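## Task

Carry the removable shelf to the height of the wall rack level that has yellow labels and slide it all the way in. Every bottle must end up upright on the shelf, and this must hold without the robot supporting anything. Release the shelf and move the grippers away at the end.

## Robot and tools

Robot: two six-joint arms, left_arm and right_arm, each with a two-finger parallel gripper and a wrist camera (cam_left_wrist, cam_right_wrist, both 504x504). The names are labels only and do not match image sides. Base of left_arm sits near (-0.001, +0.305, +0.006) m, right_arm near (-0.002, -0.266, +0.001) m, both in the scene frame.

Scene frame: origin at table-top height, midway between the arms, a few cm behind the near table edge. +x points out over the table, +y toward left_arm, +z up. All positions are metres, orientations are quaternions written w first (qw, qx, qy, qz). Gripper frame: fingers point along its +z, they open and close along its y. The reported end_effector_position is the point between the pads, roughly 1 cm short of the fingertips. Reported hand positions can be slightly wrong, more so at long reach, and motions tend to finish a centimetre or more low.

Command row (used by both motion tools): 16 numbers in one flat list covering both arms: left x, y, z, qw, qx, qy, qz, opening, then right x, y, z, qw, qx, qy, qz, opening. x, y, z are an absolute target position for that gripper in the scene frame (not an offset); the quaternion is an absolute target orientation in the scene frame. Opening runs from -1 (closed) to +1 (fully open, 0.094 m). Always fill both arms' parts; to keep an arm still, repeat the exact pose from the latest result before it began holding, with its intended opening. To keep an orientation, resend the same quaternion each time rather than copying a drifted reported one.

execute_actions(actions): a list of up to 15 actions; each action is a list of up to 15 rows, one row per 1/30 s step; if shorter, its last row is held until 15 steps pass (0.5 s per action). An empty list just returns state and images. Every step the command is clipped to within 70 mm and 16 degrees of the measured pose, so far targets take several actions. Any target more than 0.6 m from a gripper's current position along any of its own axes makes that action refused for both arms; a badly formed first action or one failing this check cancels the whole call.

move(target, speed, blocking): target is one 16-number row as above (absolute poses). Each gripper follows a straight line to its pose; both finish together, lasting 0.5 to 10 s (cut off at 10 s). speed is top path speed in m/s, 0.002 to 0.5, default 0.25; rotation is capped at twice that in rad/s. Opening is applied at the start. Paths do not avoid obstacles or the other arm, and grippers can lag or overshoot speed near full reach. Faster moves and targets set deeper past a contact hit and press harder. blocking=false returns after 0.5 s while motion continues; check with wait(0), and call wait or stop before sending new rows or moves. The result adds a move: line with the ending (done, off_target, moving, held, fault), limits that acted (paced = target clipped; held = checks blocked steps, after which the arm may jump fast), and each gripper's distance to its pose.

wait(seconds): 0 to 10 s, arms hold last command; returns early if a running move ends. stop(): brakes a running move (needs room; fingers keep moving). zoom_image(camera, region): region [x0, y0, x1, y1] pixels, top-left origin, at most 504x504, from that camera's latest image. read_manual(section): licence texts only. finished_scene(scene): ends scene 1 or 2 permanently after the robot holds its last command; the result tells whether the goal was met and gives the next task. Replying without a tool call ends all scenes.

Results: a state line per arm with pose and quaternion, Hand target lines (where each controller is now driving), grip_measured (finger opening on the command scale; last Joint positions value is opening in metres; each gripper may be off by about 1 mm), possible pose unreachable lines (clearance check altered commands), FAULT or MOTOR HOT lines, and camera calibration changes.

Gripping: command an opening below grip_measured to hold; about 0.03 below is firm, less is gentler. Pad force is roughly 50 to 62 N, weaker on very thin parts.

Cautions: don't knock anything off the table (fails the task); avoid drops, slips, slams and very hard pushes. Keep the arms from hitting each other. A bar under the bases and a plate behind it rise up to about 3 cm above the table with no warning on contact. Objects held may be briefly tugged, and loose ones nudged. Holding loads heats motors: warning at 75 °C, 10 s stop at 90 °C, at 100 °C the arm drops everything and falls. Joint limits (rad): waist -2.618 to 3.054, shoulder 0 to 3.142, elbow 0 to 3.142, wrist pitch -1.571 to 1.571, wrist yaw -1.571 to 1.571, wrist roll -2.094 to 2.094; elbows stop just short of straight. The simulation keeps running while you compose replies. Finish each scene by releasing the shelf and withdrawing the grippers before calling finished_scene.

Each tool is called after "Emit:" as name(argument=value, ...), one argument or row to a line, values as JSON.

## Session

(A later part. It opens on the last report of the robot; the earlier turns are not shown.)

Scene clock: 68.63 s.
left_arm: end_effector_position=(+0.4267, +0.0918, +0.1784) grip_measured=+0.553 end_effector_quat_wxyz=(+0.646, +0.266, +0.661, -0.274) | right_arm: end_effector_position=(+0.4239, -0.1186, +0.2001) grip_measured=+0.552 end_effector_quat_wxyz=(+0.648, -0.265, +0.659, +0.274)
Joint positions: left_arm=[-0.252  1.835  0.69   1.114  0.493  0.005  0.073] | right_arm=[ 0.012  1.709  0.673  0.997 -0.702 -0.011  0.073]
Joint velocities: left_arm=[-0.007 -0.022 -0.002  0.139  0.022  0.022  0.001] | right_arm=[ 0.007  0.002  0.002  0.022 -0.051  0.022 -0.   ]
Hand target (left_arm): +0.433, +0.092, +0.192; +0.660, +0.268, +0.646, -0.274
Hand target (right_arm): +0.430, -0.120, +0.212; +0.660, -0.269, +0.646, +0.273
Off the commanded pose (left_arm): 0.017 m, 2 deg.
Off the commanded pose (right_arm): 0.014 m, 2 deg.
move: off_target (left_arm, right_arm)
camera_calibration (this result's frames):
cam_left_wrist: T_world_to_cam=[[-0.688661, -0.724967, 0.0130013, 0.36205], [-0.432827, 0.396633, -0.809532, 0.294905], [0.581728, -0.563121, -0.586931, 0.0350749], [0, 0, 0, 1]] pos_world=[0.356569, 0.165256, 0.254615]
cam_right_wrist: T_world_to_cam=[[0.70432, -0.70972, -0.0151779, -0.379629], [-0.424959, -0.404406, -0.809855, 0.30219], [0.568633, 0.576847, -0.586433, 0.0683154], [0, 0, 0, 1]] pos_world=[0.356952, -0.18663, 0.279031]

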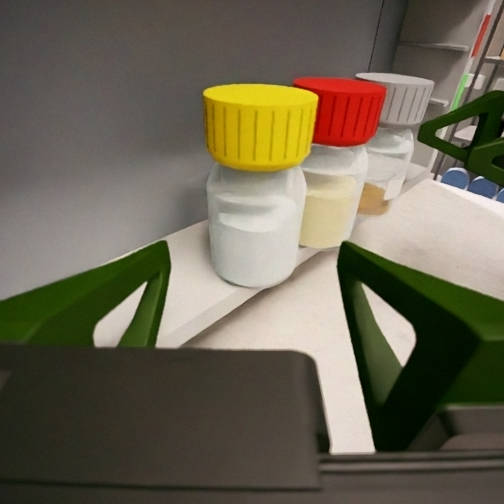

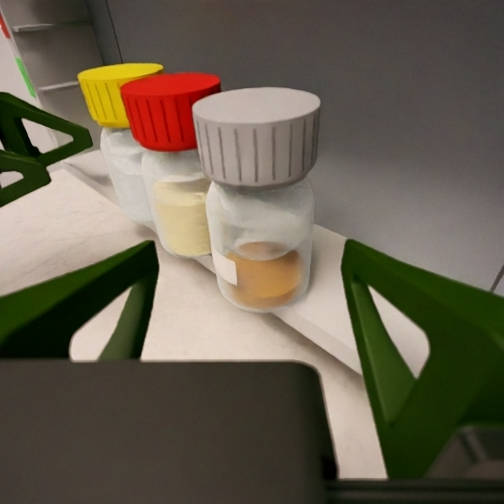

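Emit:
move(
  target=[0.476,0.051,0.198,0.66,0.268,0.646,-0.274,0.45,0.472,-0.082,0.212,0.66,-0.268,0.646,0.274,0.45],
  speed=0.06,
)

Emit:
move(
  target=[0.476,0.051,0.198,0.66,0.268,0.646,-0.274,0,0.472,-0.082,0.212,0.66,-0.268,0.646,0.274,0],
)

Scene clock: 73.37 s.
left_arm: end_effector_position=(+0.4710, +0.0568, +0.1893) grip_measured=+0.453 end_effector_quat_wxyz=(+0.654, +0.268, +0.652, -0.275) | right_arm: end_effector_position=(+0.4660, -0.0864, +0.2072) grip_measured=+0.452 end_effector_quat_wxyz=(+0.657, -0.269, +0.649, +0.272)
Joint positions: left_arm=[-0.307  1.972  0.928  1.038  0.441  0.005  0.068] | right_arm=[ 0.093  1.857  0.866  0.982 -0.625 -0.008  0.068]
Joint velocities: left_arm=[-0.007 -0.007  0.007  0.007  0.022 -0.022  0.   ] | right_arm=[ 0.007  0.007 -0.002 -0.051  0.022  0.037  0.   ]
Hand target (left_arm): +0.476, +0.051, +0.197; +0.660, +0.268, +0.646, -0.274
Hand target (right_arm): +0.471, -0.082, +0.213; +0.661, -0.267, +0.646, +0.275
Off the commanded pose (left_arm): 0.012 m, 1 deg.
Off the commanded pose (right_arm): 0.009 m, 1 deg.
move: off_target (left_arm)
camera_calibration (this result's frames):
cam_left_wrist: T_world_to_cam=[[-0.691343, -0.722525, 0.00161814, 0.370328], [-0.412253, 0.39262, -0.822129, 0.32977], [0.593374, -0.56904, -0.569299, -0.012507], [0, 0, 0, 1]] pos_world=[0.399393, 0.130979, 0.263394]
cam_right_wrist: T_world_to_cam=[[0.70691, -0.707302, 0.0018246, -0.390927], [-0.400714, -0.402615, -0.823, 0.330426], [0.582844, 0.581055, -0.568038, 0.0199351], [0, 0, 0, 1]] pos_world=[0.397137, -0.155052, 0.283978]

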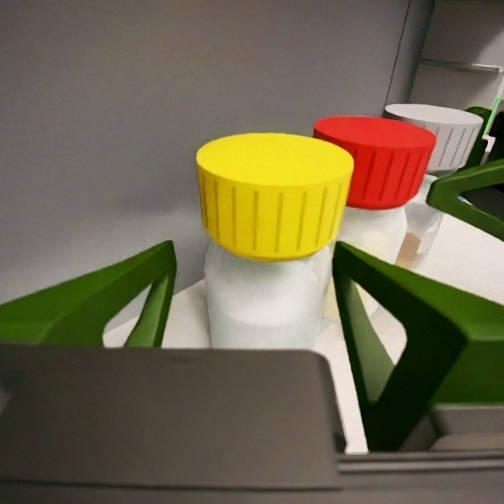

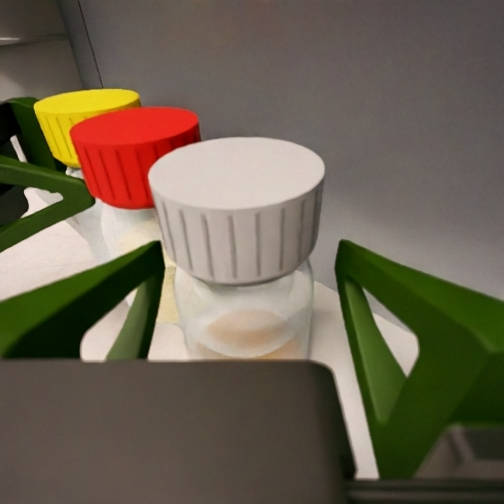

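Scene clock: 74.07 s.
left_arm: end_effector_position=(+0.4708, +0.0565, +0.1893) grip_measured=+0.138 end_effector_quat_wxyz=(+0.654, +0.269, +0.651, -0.275) | right_arm: end_effector_position=(+0.4659, -0.0864, +0.2072) grip_measured=+0.122 end_effector_quat_wxyz=(+0.657, -0.269, +0.649, +0.272)
Joint positions: left_arm=[-0.308  1.972  0.928  1.038  0.442  0.006  0.053] | right_arm=[ 0.093  1.857  0.866  0.982 -0.625 -0.008  0.053]
Joint velocities: left_arm=[-0.012  0.012  0.002  0.037  0.007 -0.022 -0.001] | right_arm=[ 0.007 -0.007 -0.022  0.081 -0.007 -0.007 -0.   ]
Hand target (left_arm): +0.476, +0.051, +0.198; +0.660, +0.268, +0.646, -0.274
Hand target (right_arm): +0.471, -0.082, +0.212; +0.660, -0.268, +0.646, +0.274
Off the commanded pose (left_arm): 0.012 m, 1 deg.
Off the commanded pose (right_arm): 0.009 m, 1 deg.
move: off_target (left_arm)
camera_calibration (this result's frames):
cam_left_wrist: T_world_to_cam=[[-0.692443, -0.721472, 0.00122477, 0.37046], [-0.411415, 0.393466, -0.822145, 0.329363], [0.592672, -0.569793, -0.569277, -0.0121774], [0, 0, 0, 1]] pos_world=[0.399245, 0.130745, 0.263398]
cam_right_wrist: T_world_to_cam=[[0.707445, -0.706765, 0.00221525, -0.391075], [-0.400178, -0.403143, -0.823003, 0.330132], [0.582562, 0.581343, -0.568033, 0.0200908], [0, 0, 0, 1]] pos_world=[0.397071, -0.154987, 0.283978]

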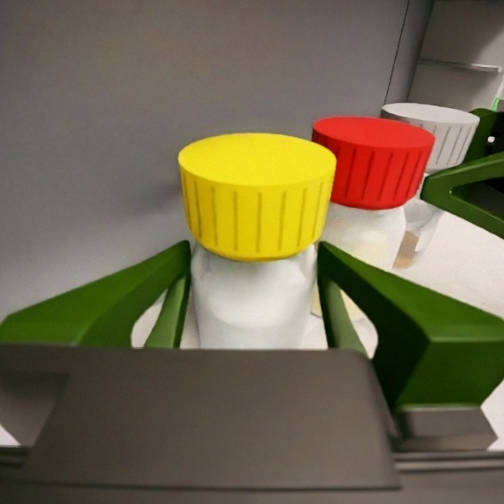

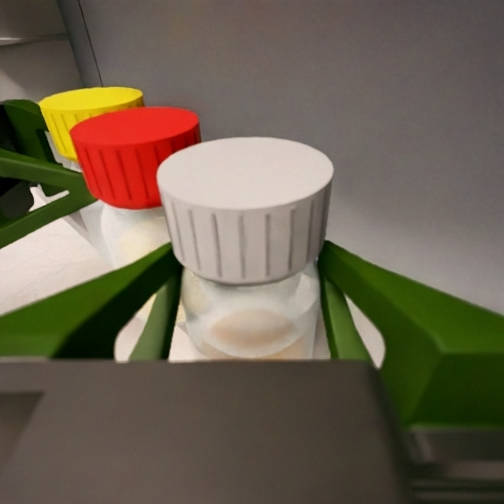

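Emit:
move(
  target=[0.40,0.12,0.225,0.66,0.268,0.646,-0.274,0.05,0.40,-0.15,0.24,0.66,-0.268,0.646,0.274,0.05],
  speed=0.1,
)

Emit:
move(
  target=[0.39,0.14,0.415,0.725,0,0.689,0,0.05,0.39,-0.12,0.432,0.725,0,0.689,0,0.05],
  speed=0.2,
)

Emit:
move(
  target=[0.492,0.14,0.41,0.725,0,0.689,0,0.05,0.497,-0.12,0.428,0.725,0,0.689,0,0.05],
  speed=0.1,
)

Scene clock: 82.27 s.
left_arm: end_effector_position=(+0.4042, +0.1172, +0.2046) grip_measured=+0.138 end_effector_quat_wxyz=(+0.636, +0.263, +0.671, -0.276) | right_arm: end_effector_position=(+0.4057, -0.1493, +0.2192) grip_measured=+0.122 end_effector_quat_wxyz=(+0.639, -0.258, +0.669, +0.279)
Joint positions: left_arm=[-0.192  1.625  0.624  0.94   0.551  0.006  0.053] | right_arm=[-0.088  1.559  0.644  0.847 -0.798 -0.008  0.053]
Joint velocities: left_arm=[ 0.002 -0.002  0.012 -0.095  0.007  0.007  0.   ] | right_arm=[-0.002  0.002  0.007 -0.066  0.066 -0.007 -0.   ]
Hand target (left_arm): +0.401, +0.120, +0.225; +0.660, +0.268, +0.646, -0.274
Hand target (right_arm): +0.400, -0.150, +0.238; +0.659, -0.270, +0.647, +0.272
Off the commanded pose (left_arm): 0.021 m, 4 deg.
Off the commanded pose (right_arm): 0.022 m, 4 deg.
move: off_target (left_arm, right_arm)
camera_calibration (this result's frames):
cam_left_wrist: T_world_to_cam=[[-0.686954, -0.726115, 0.0291775, 0.360778], [-0.45683, 0.400271, -0.794411, 0.302582], [0.565155, -0.559053, -0.606679, 0.0880829], [0, 0, 0, 1]] pos_world=[0.336286, 0.190094, 0.283286]
cam_right_wrist: T_world_to_cam=[[0.700944, -0.711997, -0.0416885, -0.381568], [-0.451627, -0.397858, -0.798588, 0.306837], [0.552006, 0.578593, -0.600433, 0.117637], [0, 0, 0, 1]] pos_world=[0.341097, -0.217662, 0.299763]

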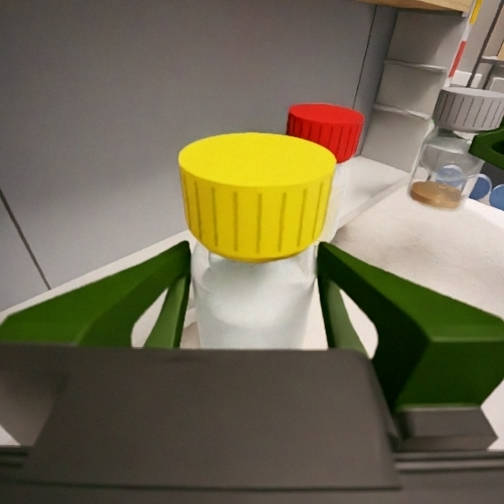

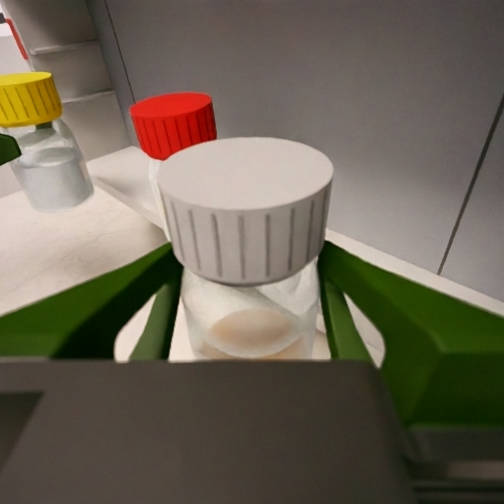

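Scene clock: 84.90 s.
left_arm: end_effector_position=(+0.3956, +0.1392, +0.3840) grip_measured=+0.138 end_effector_quat_wxyz=(+0.699, +0.017, +0.715, +0.016) | right_arm: end_effector_position=(+0.3870, -0.1234, +0.4074) grip_measured=+0.122 end_effector_quat_wxyz=(+0.699, -0.006, +0.715, -0.004)
Joint positions: left_arm=[-0.627  1.325  1.111  0.183 -0.666  0.043  0.053] | right_arm=[ 0.531  1.273  1.182  0.05   0.596 -0.005  0.053]
Joint velocities: left_arm=[-0.012  0.002 -0.002  0.066 -0.022 -0.007  0.   ] | right_arm=[-0.007  0.022 -0.002 -0.022  0.022  0.051  0.001]
Hand target (left_arm): +0.391, +0.139, +0.414; +0.723, +0.000, +0.690, +0.000
Hand target (right_arm): +0.385, -0.123, +0.432; +0.721, +0.006, +0.693, +0.006
Off the commanded pose (left_arm): 0.032 m, 5 deg.
Off the commanded pose (right_arm): 0.025 m, 4 deg.
move: off_target (left_arm, right_arm)
camera_calibration (this result's frames):
cam_left_wrist: T_world_to_cam=[[0.0230918, -0.998337, -0.0528115, 0.154073], [-0.592989, 0.0288518, -0.804693, 0.541787], [0.804879, 0.0498984, -0.591337, 0.0286246], [0, 0, 0, 1]] pos_world=[0.294677, 0.136757, 0.461036]
cam_right_wrist: T_world_to_cam=[[0.0027025, -0.999887, 0.0147991, -0.130421], [-0.5956, -0.0134973, -0.803168, 0.564032], [0.803277, -0.00664376, -0.595569, 0.0545712], [0, 0, 0, 1]] pos_world=[0.292454, -0.122431, 0.487444]

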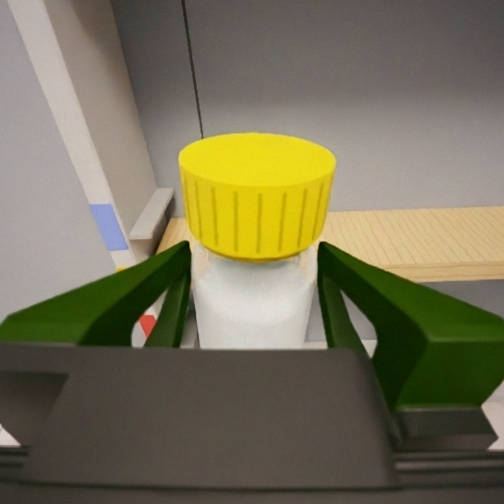

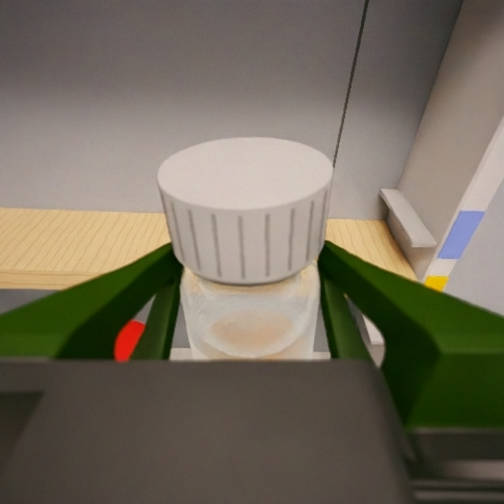

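Scene clock: 86.37 s.
left_arm: end_effector_position=(+0.4902, +0.1403, +0.3895) grip_measured=+0.138 end_effector_quat_wxyz=(+0.711, +0.005, +0.704, +0.012) | right_arm: end_effector_position=(+0.4922, -0.1208, +0.4092) grip_measured=+0.120 end_effector_quat_wxyz=(+0.708, -0.001, +0.706, -0.010)
Joint positions: left_arm=[-0.464  1.629  1.371  0.267 -0.512  0.043  0.053] | right_arm=[ 0.376  1.625  1.466  0.149  0.457 -0.027  0.053]
Joint velocities: left_arm=[-0.017 -0.017 -0.022 -0.007 -0.051  0.037  0.   ] | right_arm=[-0.027  0.002 -0.012 -0.037  0.022  0.037 -0.   ]
Hand target (left_arm): +0.491, +0.140, +0.409; +0.725, +0.000, +0.689, +0.000
Hand target (right_arm): +0.495, -0.120, +0.429; +0.726, -0.001, +0.688, -0.002
Off the commanded pose (left_arm): 0.021 m, 3 deg.
Off the commanded pose (right_arm): 0.019 m, 3 deg.
move: off_target (left_arm, right_arm)
camera_calibration (this result's frames):
cam_left_wrist: T_world_to_cam=[[0.0340029, -0.99901, -0.0286935, 0.138664], [-0.566431, 0.00439033, -0.824098, 0.600279], [0.823408, 0.0442745, -0.56572, -0.0625918], [0, 0, 0, 1]] pos_world=[0.38684, 0.138663, 0.463258]
cam_right_wrist: T_world_to_cam=[[-0.0129265, -0.999748, 0.0183491, -0.121878], [-0.576093, -0.00755266, -0.817349, 0.62515], [0.817282, -0.0211362, -0.57585, -0.0455706], [0, 0, 0, 1]] pos_world=[0.395813, -0.118089, 0.48696]

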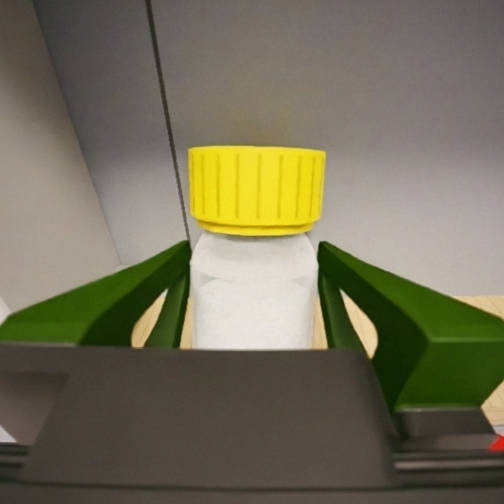

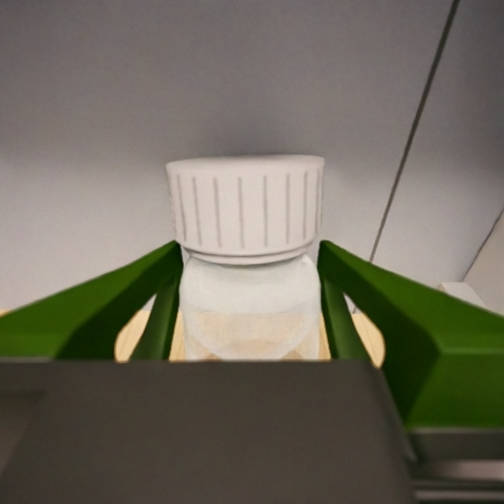

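Emit:
move(
  target=[0.508,0.14,0.41,0.725,0,0.689,0,0.1,0.511,-0.12,0.428,0.725,0,0.689,0,0.085],
  speed=0.03,
)

Emit:
move(
  target=[0.508,0.14,0.385,0.715,0,0.699,0,0.1,0.511,-0.12,0.403,0.715,0,0.699,0,0.085],
  speed=0.03,
)

Scene clock: 92.90 s.
left_arm: end_effector_position=(+0.5006, +0.1366, +0.3866) grip_measured=+0.138 end_effector_quat_wxyz=(+0.705, +0.009, +0.709, +0.013) | right_arm: end_effector_position=(+0.5018, -0.1182, +0.4064) grip_measured=+0.120 end_effector_quat_wxyz=(+0.703, -0.006, +0.711, -0.011)
Joint positions: left_arm=[-0.458  1.669  1.418  0.244 -0.503  0.043  0.053] | right_arm=[ 0.369  1.661  1.507  0.128  0.444 -0.027  0.053]
Joint velocities: left_arm=[ 0.007 -0.007 -0.017 -0.081  0.095  0.007 -0.   ] | right_arm=[ 0.002  0.002  0.012 -0.066 -0.066 -0.051  0.001]
Hand target (left_arm): +0.506, +0.141, +0.409; +0.725, +0.000, +0.689, +0.001
Hand target (right_arm): +0.509, -0.121, +0.428; +0.725, -0.000, +0.689, -0.001
Off the commanded pose (left_arm): 0.025 m, 4 deg.
Off the commanded pose (right_arm): 0.024 m, 4 deg.
move: off_target (left_arm, right_arm)
camera_calibration (this result's frames):
cam_left_wrist: T_world_to_cam=[[0.0302768, -0.998855, -0.0370277, 0.139539], [-0.578162, 0.0127177, -0.815823, 0.605329], [0.81536, 0.0461085, -0.577115, -0.0644803], [0, 0, 0, 1]] pos_world=[0.398328, 0.134654, 0.461795]
cam_right_wrist: T_world_to_cam=[[-0.00714227, -0.999662, 0.0250173, -0.124723], [-0.587544, -0.0160488, -0.809033, 0.629724], [0.80916, -0.0204771, -0.587231, -0.0461584], [0, 0, 0, 1]] pos_world=[0.40645, -0.115519, 0.485482]

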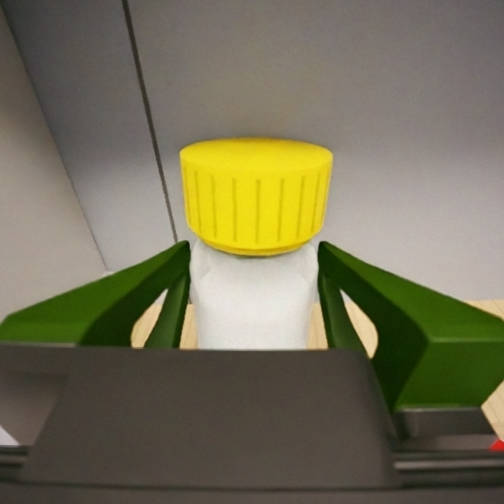

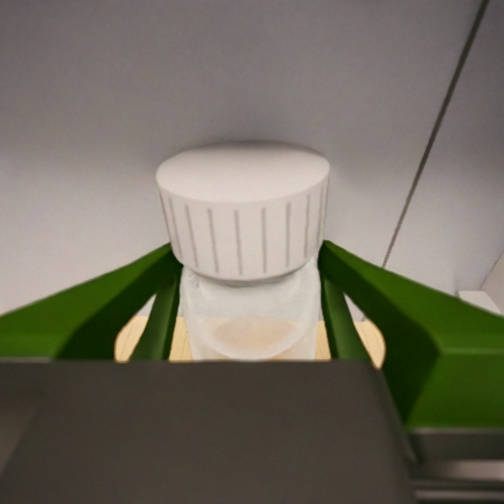

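Scene clock: 93.83 s.
left_arm: end_effector_position=(+0.5006, +0.1362, +0.3863) grip_measured=+0.138 end_effector_quat_wxyz=(+0.709, +0.005, +0.705, +0.007) | right_arm: end_effector_position=(+0.5022, -0.1178, +0.4057) grip_measured=+0.120 end_effector_quat_wxyz=(+0.709, -0.003, +0.705, -0.008)
Joint positions: left_arm=[-0.458  1.669  1.407  0.266 -0.501  0.034  0.053] | right_arm=[ 0.369  1.661  1.487  0.167  0.443 -0.027  0.053]
Joint velocities: left_arm=[-0.017 -0.002 -0.012 -0.081  0.037  0.022 -0.   ] | right_arm=[ 0.007  0.007  0.012 -0.007 -0.022 -0.051 -0.   ]
Hand target (left_arm): +0.508, +0.140, +0.385; +0.715, -0.000, +0.699, +0.000
Hand target (right_arm): +0.510, -0.120, +0.403; +0.715, +0.000, +0.699, -0.000
Off the commanded pose (left_arm): 0.008 m, 1 deg.
Off the commanded pose (right_arm): 0.009 m, 1 deg.
move: done
camera_calibration (this result's frames):
cam_left_wrist: T_world_to_cam=[[0.0284035, -0.999343, -0.0225125, 0.134532], [-0.570398, 0.00229121, -0.821365, 0.604772], [0.820877, 0.0361708, -0.569958, -0.0687646], [0, 0, 0, 1]] pos_world=[0.397587, 0.135546, 0.460575]
cam_right_wrist: T_world_to_cam=[[-0.00689998, -0.999832, 0.016986, -0.121241], [-0.573746, -0.00995388, -0.818973, 0.627195], [0.819004, -0.0153965, -0.573581, -0.0568229], [0, 0, 0, 1]] pos_world=[0.405553, -0.115852, 0.483122]

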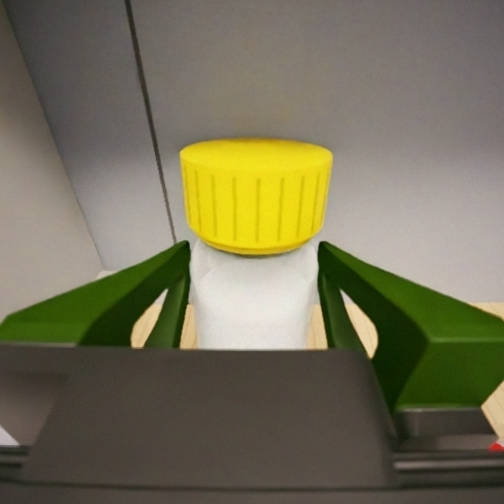

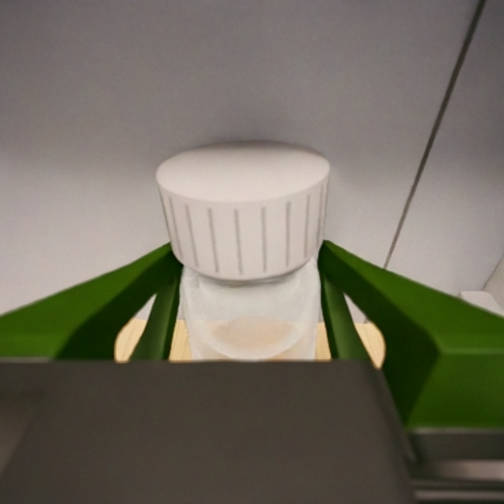

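Release; then red bottle with right arm (yaw 30°).

Emit:
move(
  target=[0.503,0.138,0.39,0.715,0,0.699,0,0.7,0.505,-0.119,0.408,0.715,0,0.699,0,0.7],
)

Emit:
move(
  target=[0.36,0.16,0.39,0.715,0,0.699,0,0.7,0.38,-0.119,0.408,0.715,0,0.699,0,0.7],
)

Emit:
move(
  target=[0.3,0.22,0.39,0.683,0.183,0.683,-0.183,0.7,0.41,-0.052,0.205,0.69,-0.181,0.676,0.185,0.8],
)

Emit:
move(
  target=[0.3,0.22,0.39,0.683,0.183,0.683,-0.183,0.7,0.475,-0.015,0.205,0.69,-0.181,0.676,0.185,0.8],
  speed=0.08,
)

Scene clock: 98.07 s.
left_arm: end_effector_position=(+0.5006, +0.1355, +0.3880) grip_measured=+0.697 end_effector_quat_wxyz=(+0.711, +0.004, +0.703, +0.005) | right_arm: end_effector_position=(+0.5022, -0.1168, +0.4067) grip_measured=+0.698 end_effector_quat_wxyz=(+0.711, -0.004, +0.704, -0.005)
Joint positions: left_arm=[-0.458  1.669  1.407  0.274 -0.497  0.034  0.08 ] | right_arm=[ 0.369  1.661  1.487  0.172  0.438 -0.027  0.08 ]
Joint velocities: left_arm=[ 0.002 -0.002  0.017 -0.022 -0.007  0.022 -0.   ] | right_arm=[-0.002 -0.002 -0.002 -0.066  0.081  0.007  0.001]
Hand target (left_arm): +0.503, +0.138, +0.390; +0.715, +0.000, +0.699, +0.000
Hand target (right_arm): +0.505, -0.119, +0.408; +0.715, +0.000, +0.699, -0.000
Off the commanded pose (left_arm): 0.004 m, 1 deg.
Off the commanded pose (right_arm): 0.004 m, 1 deg.
move: done
camera_calibration (this result's frames):
cam_left_wrist: T_world_to_cam=[[0.0248187, -0.999531, -0.0179643, 0.133977], [-0.564812, 0.000806925, -0.82522, 0.605019], [0.824847, 0.0306273, -0.564526, -0.0711339], [0, 0, 0, 1]] pos_world=[0.397071, 0.135605, 0.461523]
cam_right_wrist: T_world_to_cam=[[-0.00129584, -0.999888, 0.0149116, -0.122227], [-0.569938, -0.0115142, -0.821607, 0.627057], [0.821687, -0.00956336, -0.569859, -0.058378], [0, 0, 0, 1]] pos_world=[0.405193, -0.115552, 0.483749]

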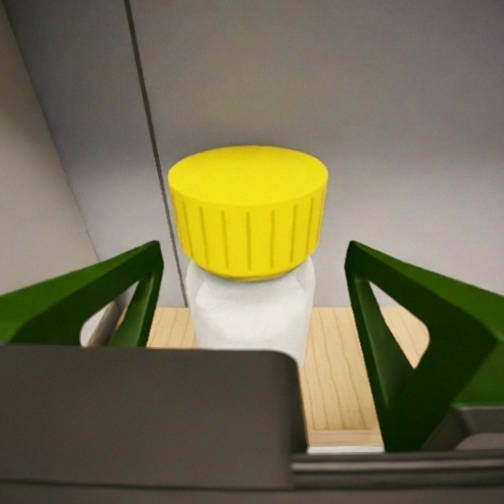

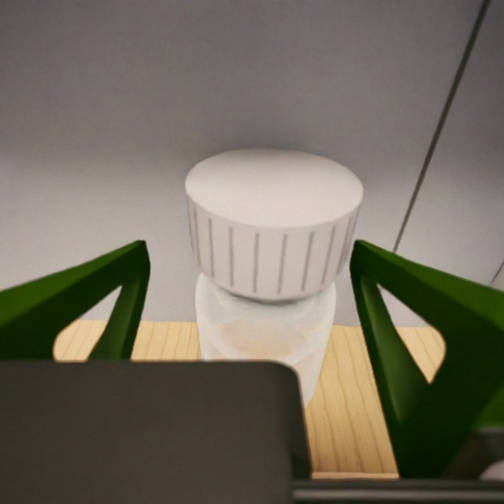

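Scene clock: 99.30 s.
left_arm: end_effector_position=(+0.3639, +0.1610, +0.3944) grip_measured=+0.697 end_effector_quat_wxyz=(+0.717, -0.003, +0.697, +0.000) | right_arm: end_effector_position=(+0.3859, -0.1179, +0.4028) grip_measured=+0.698 end_effector_quat_wxyz=(+0.711, -0.005, +0.703, -0.004)
Joint positions: left_arm=[-0.639  1.176  0.998  0.212 -0.682  0.034  0.08 ] | right_arm=[ 0.551  1.274  1.129  0.146  0.617 -0.027  0.08 ]
Joint velocities: left_arm=[-0.007 -0.017 -0.007  0.022 -0.007  0.066 -0.   ] | right_arm=[-0.017  0.022 -0.002  0.007  0.022 -0.037  0.   ]
Hand target (left_arm): +0.360, +0.160, +0.391; +0.715, -0.000, +0.699, -0.000
Hand target (right_arm): +0.380, -0.120, +0.406; +0.714, +0.002, +0.700, +0.002
Off the commanded pose (left_arm): 0.006 m, 0 deg.
Off the commanded pose (right_arm): 0.008 m, 1 deg.
move: done
camera_calibration (this result's frames):
cam_left_wrist: T_world_to_cam=[[0.0286104, -0.99959, -0.000968604, 0.15486], [-0.550488, -0.0149473, -0.834709, 0.534181], [0.834353, 0.0244145, -0.55069, 0.0365154], [0, 0, 0, 1]] pos_world=[0.259163, 0.161889, 0.466145]
cam_right_wrist: T_world_to_cam=[[0.000939824, -0.99991, 0.0133719, -0.123666], [-0.56792, -0.0115399, -0.823003, 0.557305], [0.823083, -0.00682071, -0.56788, 0.033932], [0, 0, 0, 1]] pos_world=[0.288692, -0.116992, 0.479587]

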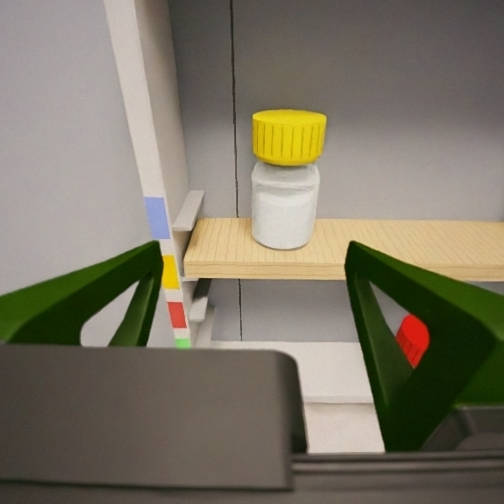

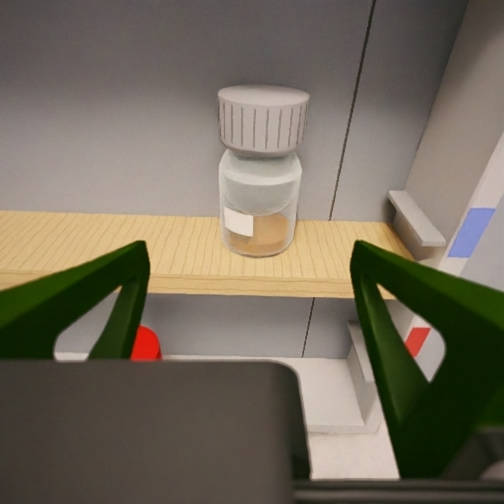

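Scene clock: 101.20 s.
left_arm: end_effector_position=(+0.3018, +0.2203, +0.3943) grip_measured=+0.697 end_effector_quat_wxyz=(+0.687, +0.185, +0.679, -0.181) | right_arm: end_effector_position=(+0.4113, -0.0484, +0.2062) grip_measured=+0.798 end_effector_quat_wxyz=(+0.690, -0.187, +0.676, +0.178)
Joint positions: left_arm=[ 0.025  0.814  0.88  -0.068  0.51   0.021  0.08 ] | right_arm=[ 0.396  1.681  0.629  1.05  -0.059 -0.024  0.084]
Joint velocities: left_arm=[ 0.002 -0.007  0.007  0.051 -0.007  0.066  0.001] | right_arm=[ 0.007  0.002 -0.017  0.007 -0.095  0.037  0.   ]
Hand target (left_arm): +0.301, +0.222, +0.391; +0.684, +0.184, +0.682, -0.183
Hand target (right_arm): +0.413, -0.050, +0.206; +0.692, -0.183, +0.674, +0.183
Off the commanded pose (left_arm): 0.005 m, 1 deg.
Off the commanded pose (right_arm): 0.004 m, 1 deg.
move: done
camera_calibration (this result's frames):
cam_left_wrist: T_world_to_cam=[[-0.479012, -0.877716, -0.0127736, 0.346921], [-0.492987, 0.28103, -0.823399, 0.413817], [0.7263, -0.38812, -0.567319, 0.216895], [0, 0, 0, 1]] pos_world=[0.212654, 0.272384, 0.468217]
cam_right_wrist: T_world_to_cam=[[0.498505, -0.866686, 0.018671, -0.250799], [-0.482731, -0.295421, -0.824438, 0.36224], [0.720044, 0.401973, -0.565645, -0.0364018], [0, 0, 0, 1]] pos_world=[0.3261, -0.095718, 0.282737]

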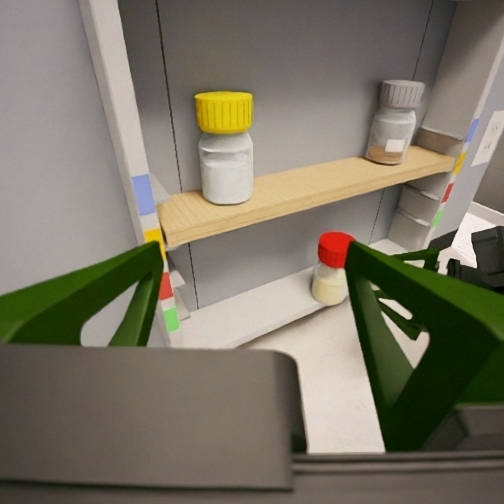

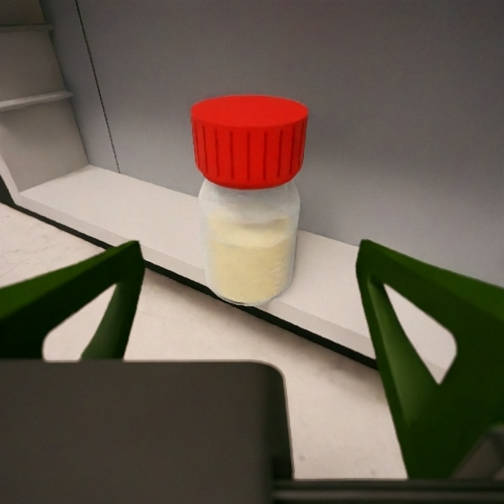

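Scene clock: 102.43 s.
left_arm: end_effector_position=(+0.3018, +0.2203, +0.3939) grip_measured=+0.697 end_effector_quat_wxyz=(+0.686, +0.185, +0.680, -0.182) | right_arm: end_effector_position=(+0.4698, -0.0190, +0.1981) grip_measured=+0.798 end_effector_quat_wxyz=(+0.685, -0.186, +0.681, +0.179)
Joint positions: left_arm=[ 0.025  0.814  0.88  -0.069  0.51   0.021  0.08 ] | right_arm=[ 0.396  1.908  0.895  0.997 -0.059 -0.019  0.084]
Joint velocities: left_arm=[ 0.002  0.007 -0.002 -0.037 -0.037  0.022  0.   ] | right_arm=[-0.007 -0.012 -0.002 -0.022  0.037 -0.051  0.001]
Hand target (left_arm): +0.300, +0.220, +0.390; +0.683, +0.183, +0.683, -0.183
Hand target (right_arm): +0.474, -0.015, +0.206; +0.690, -0.181, +0.676, +0.185
Off the commanded pose (left_arm): 0.004 m, 1 deg.
Off the commanded pose (right_arm): 0.010 m, 1 deg.
move: done
camera_calibration (this result's frames):
cam_left_wrist: T_world_to_cam=[[-0.479061, -0.877701, -0.0118835, 0.34657], [-0.494548, 0.281067, -0.82245, 0.413553], [0.725205, -0.388127, -0.568714, 0.21753], [0, 0, 0, 1]] pos_world=[0.212797, 0.272378, 0.467957]
cam_right_wrist: T_world_to_cam=[[0.498857, -0.866598, 0.0122199, -0.253251], [-0.49427, -0.296052, -0.817343, 0.396477], [0.711926, 0.401697, -0.576021, -0.0891223], [0, 0, 0, 1]] pos_world=[0.385751, -0.0662889, 0.275816]

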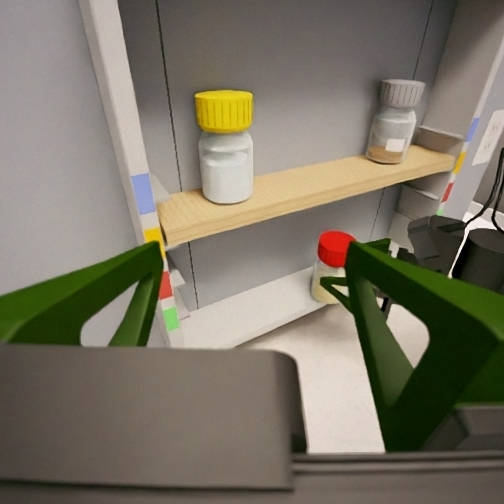

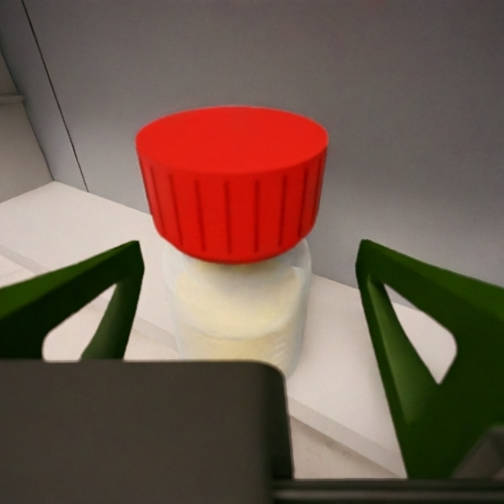

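Emit:
move(
  target=[0.3,0.22,0.39,0.683,0.183,0.683,-0.183,0.7,0.475,-0.015,0.205,0.69,-0.181,0.676,0.185,0.05],
)

Emit:
move(
  target=[0.3,0.22,0.39,0.683,0.183,0.683,-0.183,0.7,0.39,-0.03,0.26,0.705,-0.177,0.66,0.189,0.05],
  speed=0.12,
)

Emit:
move(
  target=[0.25,0.27,0.36,0.683,0.183,0.683,-0.183,0.7,0.39,-0.02,0.45,0.705,-0.177,0.66,0.189,0.05],
)

Emit:
move(
  target=[0.25,0.27,0.36,0.683,0.183,0.683,-0.183,0.7,0.493,0.035,0.447,0.705,-0.177,0.66,0.189,0.05],
  speed=0.1,
)

Emit:
move(
  target=[0.25,0.27,0.36,0.683,0.183,0.683,-0.183,0.7,0.497,0.035,0.392,0.69,-0.181,0.676,0.185,0.05],
  speed=0.04,
)

Scene clock: 108.43 s.
left_arm: end_effector_position=(+0.3018, +0.2203, +0.3938) grip_measured=+0.697 end_effector_quat_wxyz=(+0.686, +0.185, +0.680, -0.182) | right_arm: end_effector_position=(+0.4696, -0.0186, +0.1978) grip_measured=+0.165 end_effector_quat_wxyz=(+0.684, -0.187, +0.682, +0.180)
Joint positions: left_arm=[ 0.025  0.814  0.88  -0.07   0.51   0.021  0.08 ] | right_arm=[ 0.397  1.908  0.895  0.996 -0.06  -0.019  0.055]
Joint velocities: left_arm=[ 0.002 -0.017 -0.007  0.037 -0.066 -0.037  0.   ] | right_arm=[ 0.002 -0.002  0.012 -0.007  0.037 -0.022  0.   ]
Hand target (left_arm): +0.300, +0.220, +0.390; +0.683, +0.183, +0.683, -0.183
Hand target (right_arm): +0.475, -0.015, +0.205; +0.690, -0.181, +0.676, +0.185
Off the commanded pose (left_arm): 0.004 m, 1 deg.
Off the commanded pose (right_arm): 0.010 m, 1 deg.
move: done
camera_calibration (this result's frames):
cam_left_wrist: T_world_to_cam=[[-0.479071, -0.877698, -0.0117055, 0.3465], [-0.49486, 0.281074, -0.82226, 0.4135], [0.724986, -0.388128, -0.568992, 0.217656], [0, 0, 0, 1]] pos_world=[0.212825, 0.272377, 0.467905]
cam_right_wrist: T_world_to_cam=[[0.500199, -0.865825, 0.0121615, -0.253441], [-0.494639, -0.297231, -0.816692, 0.396278], [0.710728, 0.402493, -0.576945, -0.0885269], [0, 0, 0, 1]] pos_world=[0.385704, -0.066018, 0.275645]

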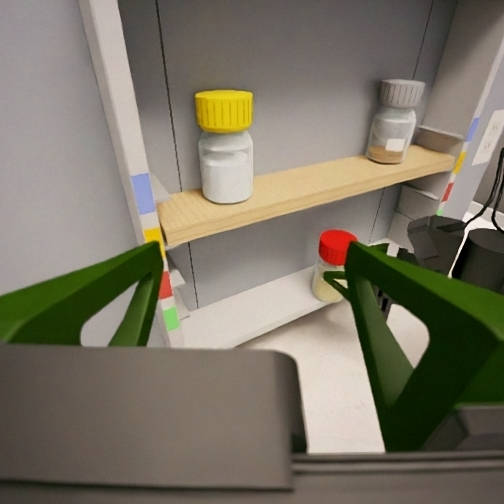

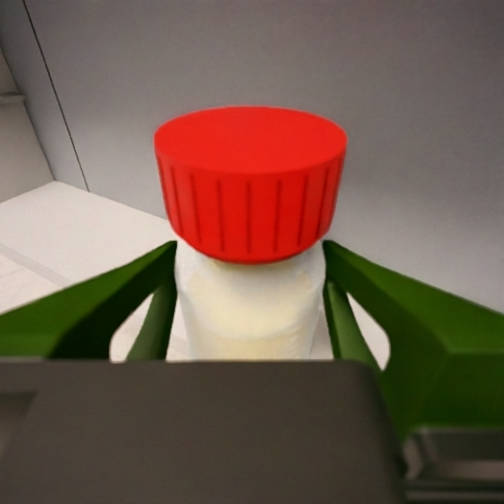

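Scene clock: 109.90 s.
left_arm: end_effector_position=(+0.3018, +0.2203, +0.3938) grip_measured=+0.697 end_effector_quat_wxyz=(+0.686, +0.185, +0.680, -0.182) | right_arm: end_effector_position=(+0.3945, -0.0300, +0.2261) grip_measured=+0.165 end_effector_quat_wxyz=(+0.671, -0.190, +0.694, +0.177)
Joint positions: left_arm=[ 0.025  0.814  0.88  -0.07   0.51   0.021  0.08 ] | right_arm=[ 0.479  1.558  0.67   0.834  0.023 -0.016  0.055]
Joint velocities: left_arm=[ 0.012 -0.007 -0.002 -0.022 -0.037 -0.007  0.   ] | right_arm=[ 0.017  0.002  0.012  0.007  0.037 -0.022 -0.001]
Hand target (left_arm): +0.300, +0.220, +0.390; +0.683, +0.183, +0.683, -0.183
Hand target (right_arm): +0.389, -0.031, +0.259; +0.704, -0.176, +0.661, +0.190
Off the commanded pose (left_arm): 0.004 m, 1 deg.
Off the commanded pose (right_arm): 0.034 m, 6 deg.
move: off_target (right_arm)
camera_calibration (this result's frames):
cam_left_wrist: T_world_to_cam=[[-0.479071, -0.877698, -0.0117055, 0.3465], [-0.49486, 0.281074, -0.82226, 0.4135], [0.724986, -0.388128, -0.568992, 0.217656], [0, 0, 0, 1]] pos_world=[0.212825, 0.272377, 0.467905]
cam_right_wrist: T_world_to_cam=[[0.500771, -0.865505, 0.0113657, -0.22603], [-0.520981, -0.311868, -0.794555, 0.383786], [0.691236, 0.391969, -0.607086, -0.0000788569], [0, 0, 0, 1]] pos_world=[0.313189, -0.075909, 0.30746]

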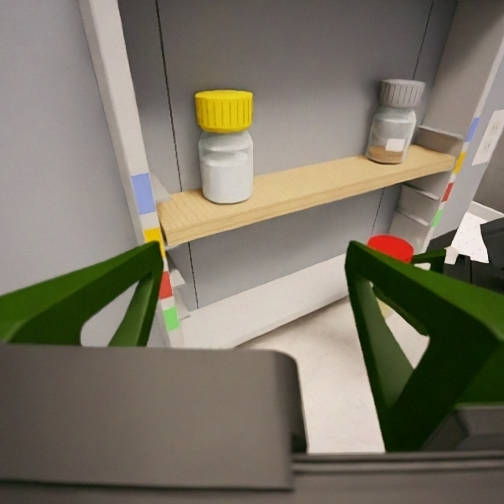

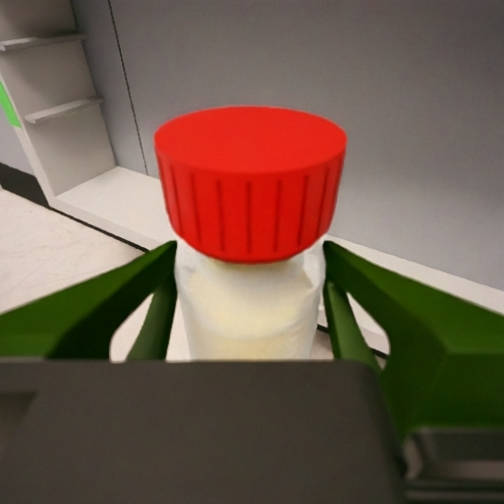

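Scene clock: 111.57 s.
left_arm: end_effector_position=(+0.2538, +0.2720, +0.3631) grip_measured=+0.697 end_effector_quat_wxyz=(+0.682, +0.181, +0.684, -0.186) | right_arm: end_effector_position=(+0.3899, -0.0235, +0.4161) grip_measured=+0.165 end_effector_quat_wxyz=(+0.673, -0.190, +0.693, +0.176)
Joint positions: left_arm=[ 0.497  0.626  0.733 -0.126  0.981  0.021  0.08 ] | right_arm=[ 0.512  1.388  1.312  0.024  0.058 -0.016  0.055]
Joint velocities: left_arm=[-0.002 -0.022 -0.002 -0.11  -0.037  0.066  0.   ] | right_arm=[ 0.012 -0.007  0.017 -0.022  0.037 -0.037  0.001]
Hand target (left_arm): +0.250, +0.271, +0.360; +0.683, +0.183, +0.683, -0.183
Hand target (right_arm): +0.385, -0.023, +0.449; +0.704, -0.176, +0.661, +0.190
Off the commanded pose (left_arm): 0.005 m, 0 deg.
Off the commanded pose (right_arm): 0.034 m, 6 deg.
move: off_target (right_arm); limits=paced
camera_calibration (this result's frames):
cam_left_wrist: T_world_to_cam=[[-0.478982, -0.877823, 0.00177416, 0.363707], [-0.505544, 0.274196, -0.818072, 0.353038], [0.717636, -0.392739, -0.575113, 0.260419], [0, 0, 0, 1]] pos_world=[0.1658, 0.324746, 0.437935]
cam_right_wrist: T_world_to_cam=[[0.499079, -0.866458, 0.0130581, -0.220376], [-0.519024, -0.310956, -0.796191, 0.534353], [0.693927, 0.390585, -0.604904, 0.113906], [0, 0, 0, 1]] pos_world=[0.308285, -0.0692765, 0.497227]

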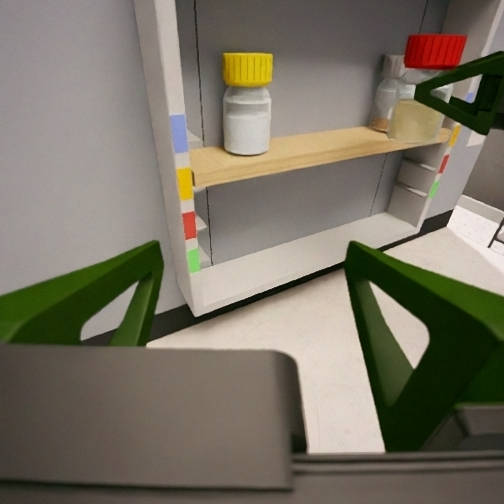

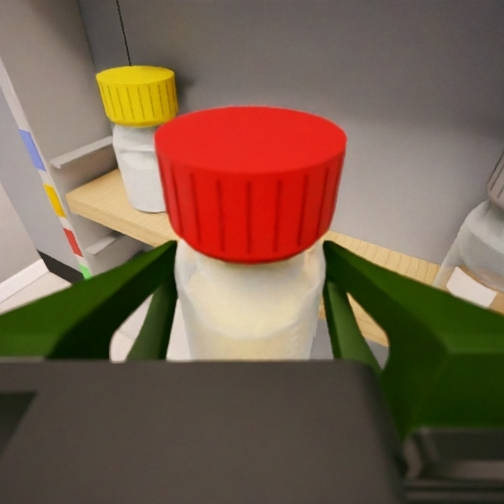

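Scene clock: 113.37 s.
left_arm: end_effector_position=(+0.2538, +0.2720, +0.3631) grip_measured=+0.697 end_effector_quat_wxyz=(+0.682, +0.181, +0.684, -0.186) | right_arm: end_effector_position=(+0.4902, +0.0397, +0.4031) grip_measured=+0.165 end_effector_quat_wxyz=(+0.664, -0.194, +0.699, +0.181)
Joint positions: left_arm=[ 0.497  0.626  0.733 -0.126  0.981  0.021  0.08 ] | right_arm=[ 0.501  1.837  1.74   0.026  0.032 -0.009  0.055]
Joint velocities: left_arm=[ 0.017  0.002  0.002 -0.007 -0.037  0.081 -0.   ] | right_arm=[-0.002 -0.012 -0.002  0.037  0.066  0.007 -0.   ]
Hand target (left_arm): +0.250, +0.270, +0.360; +0.683, +0.183, +0.683, -0.183
Hand target (right_arm): +0.488, +0.033, +0.447; +0.705, -0.177, +0.660, +0.189
Off the commanded pose (left_arm): 0.005 m, 0 deg.
Off the commanded pose (right_arm): 0.044 m, 7 deg.
move: off_target (right_arm)
camera_calibration (this result's frames):
cam_left_wrist: T_world_to_cam=[[-0.478982, -0.877823, 0.00177416, 0.363707], [-0.505544, 0.274196, -0.818072, 0.353038], [0.717636, -0.392739, -0.575113, 0.260419], [0, 0, 0, 1]] pos_world=[0.1658, 0.324746, 0.437935]
cam_right_wrist: T_world_to_cam=[[0.511316, -0.859368, 0.00651955, -0.219121], [-0.530454, -0.321566, -0.784356, 0.59696], [0.676147, 0.397595, -0.620277, 0.026368], [0, 0, 0, 1]] pos_world=[0.410872, -0.00682765, 0.486013]

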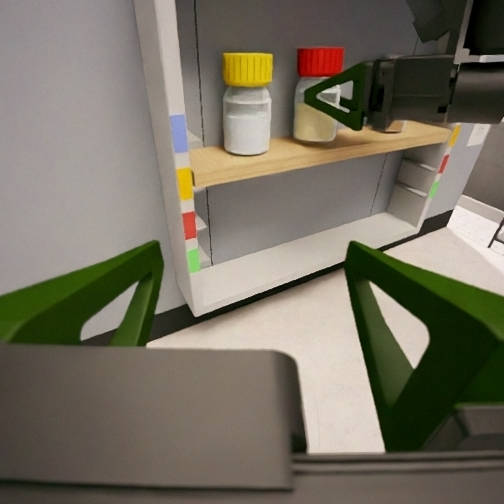

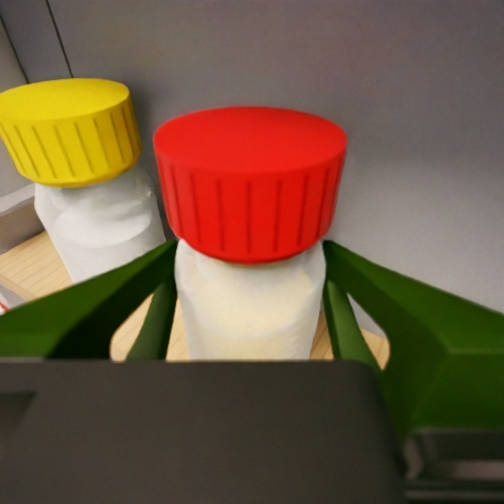

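Scene clock: 114.53 s.
left_arm: end_effector_position=(+0.2538, +0.2720, +0.3631) grip_measured=+0.697 end_effector_quat_wxyz=(+0.682, +0.181, +0.684, -0.186) | right_arm: end_effector_position=(+0.4937, +0.0402, +0.3951) grip_measured=+0.165 end_effector_quat_wxyz=(+0.689, -0.185, +0.675, +0.188)
Joint positions: left_arm=[ 0.497  0.626  0.733 -0.126  0.981  0.021  0.08 ] | right_arm=[ 0.498  1.837  1.635  0.205  0.032 -0.009  0.055]
Joint velocities: left_arm=[-0.002  0.002  0.007  0.081 -0.007 -0.066  0.   ] | right_arm=[-0.002 -0.007 -0.022 -0.037 -0.022 -0.007 -0.001]
Hand target (left_arm): +0.250, +0.270, +0.360; +0.683, +0.183, +0.683, -0.183
Hand target (right_arm): +0.497, +0.035, +0.392; +0.690, -0.181, +0.676, +0.185
Off the commanded pose (left_arm): 0.005 m, 0 deg.
Off the commanded pose (right_arm): 0.007 m, 1 deg.
move: done
camera_calibration (this result's frames):
cam_left_wrist: T_world_to_cam=[[-0.478982, -0.877823, 0.00177416, 0.363707], [-0.505544, 0.274196, -0.818072, 0.353038], [0.717636, -0.392739, -0.575113, 0.260419], [0, 0, 0, 1]] pos_world=[0.1658, 0.324746, 0.437935]
cam_right_wrist: T_world_to_cam=[[0.508275, -0.861185, 0.004076, -0.217951], [-0.481108, -0.287871, -0.828049, 0.584208], [0.714277, 0.418916, -0.56064, -0.0243722], [0, 0, 0, 1]] pos_world=[0.409255, -0.00931009, 0.470978]

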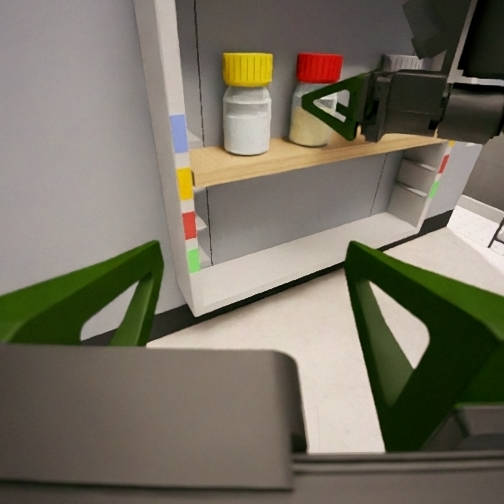

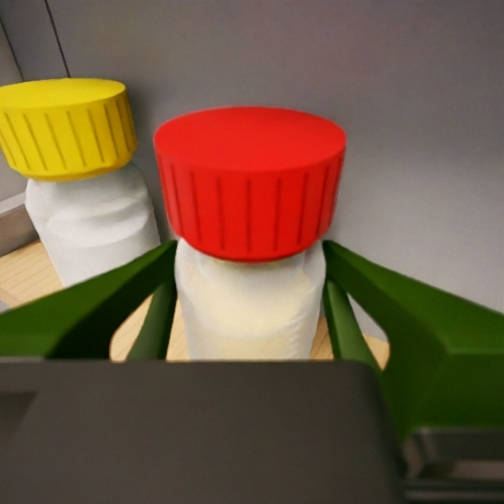

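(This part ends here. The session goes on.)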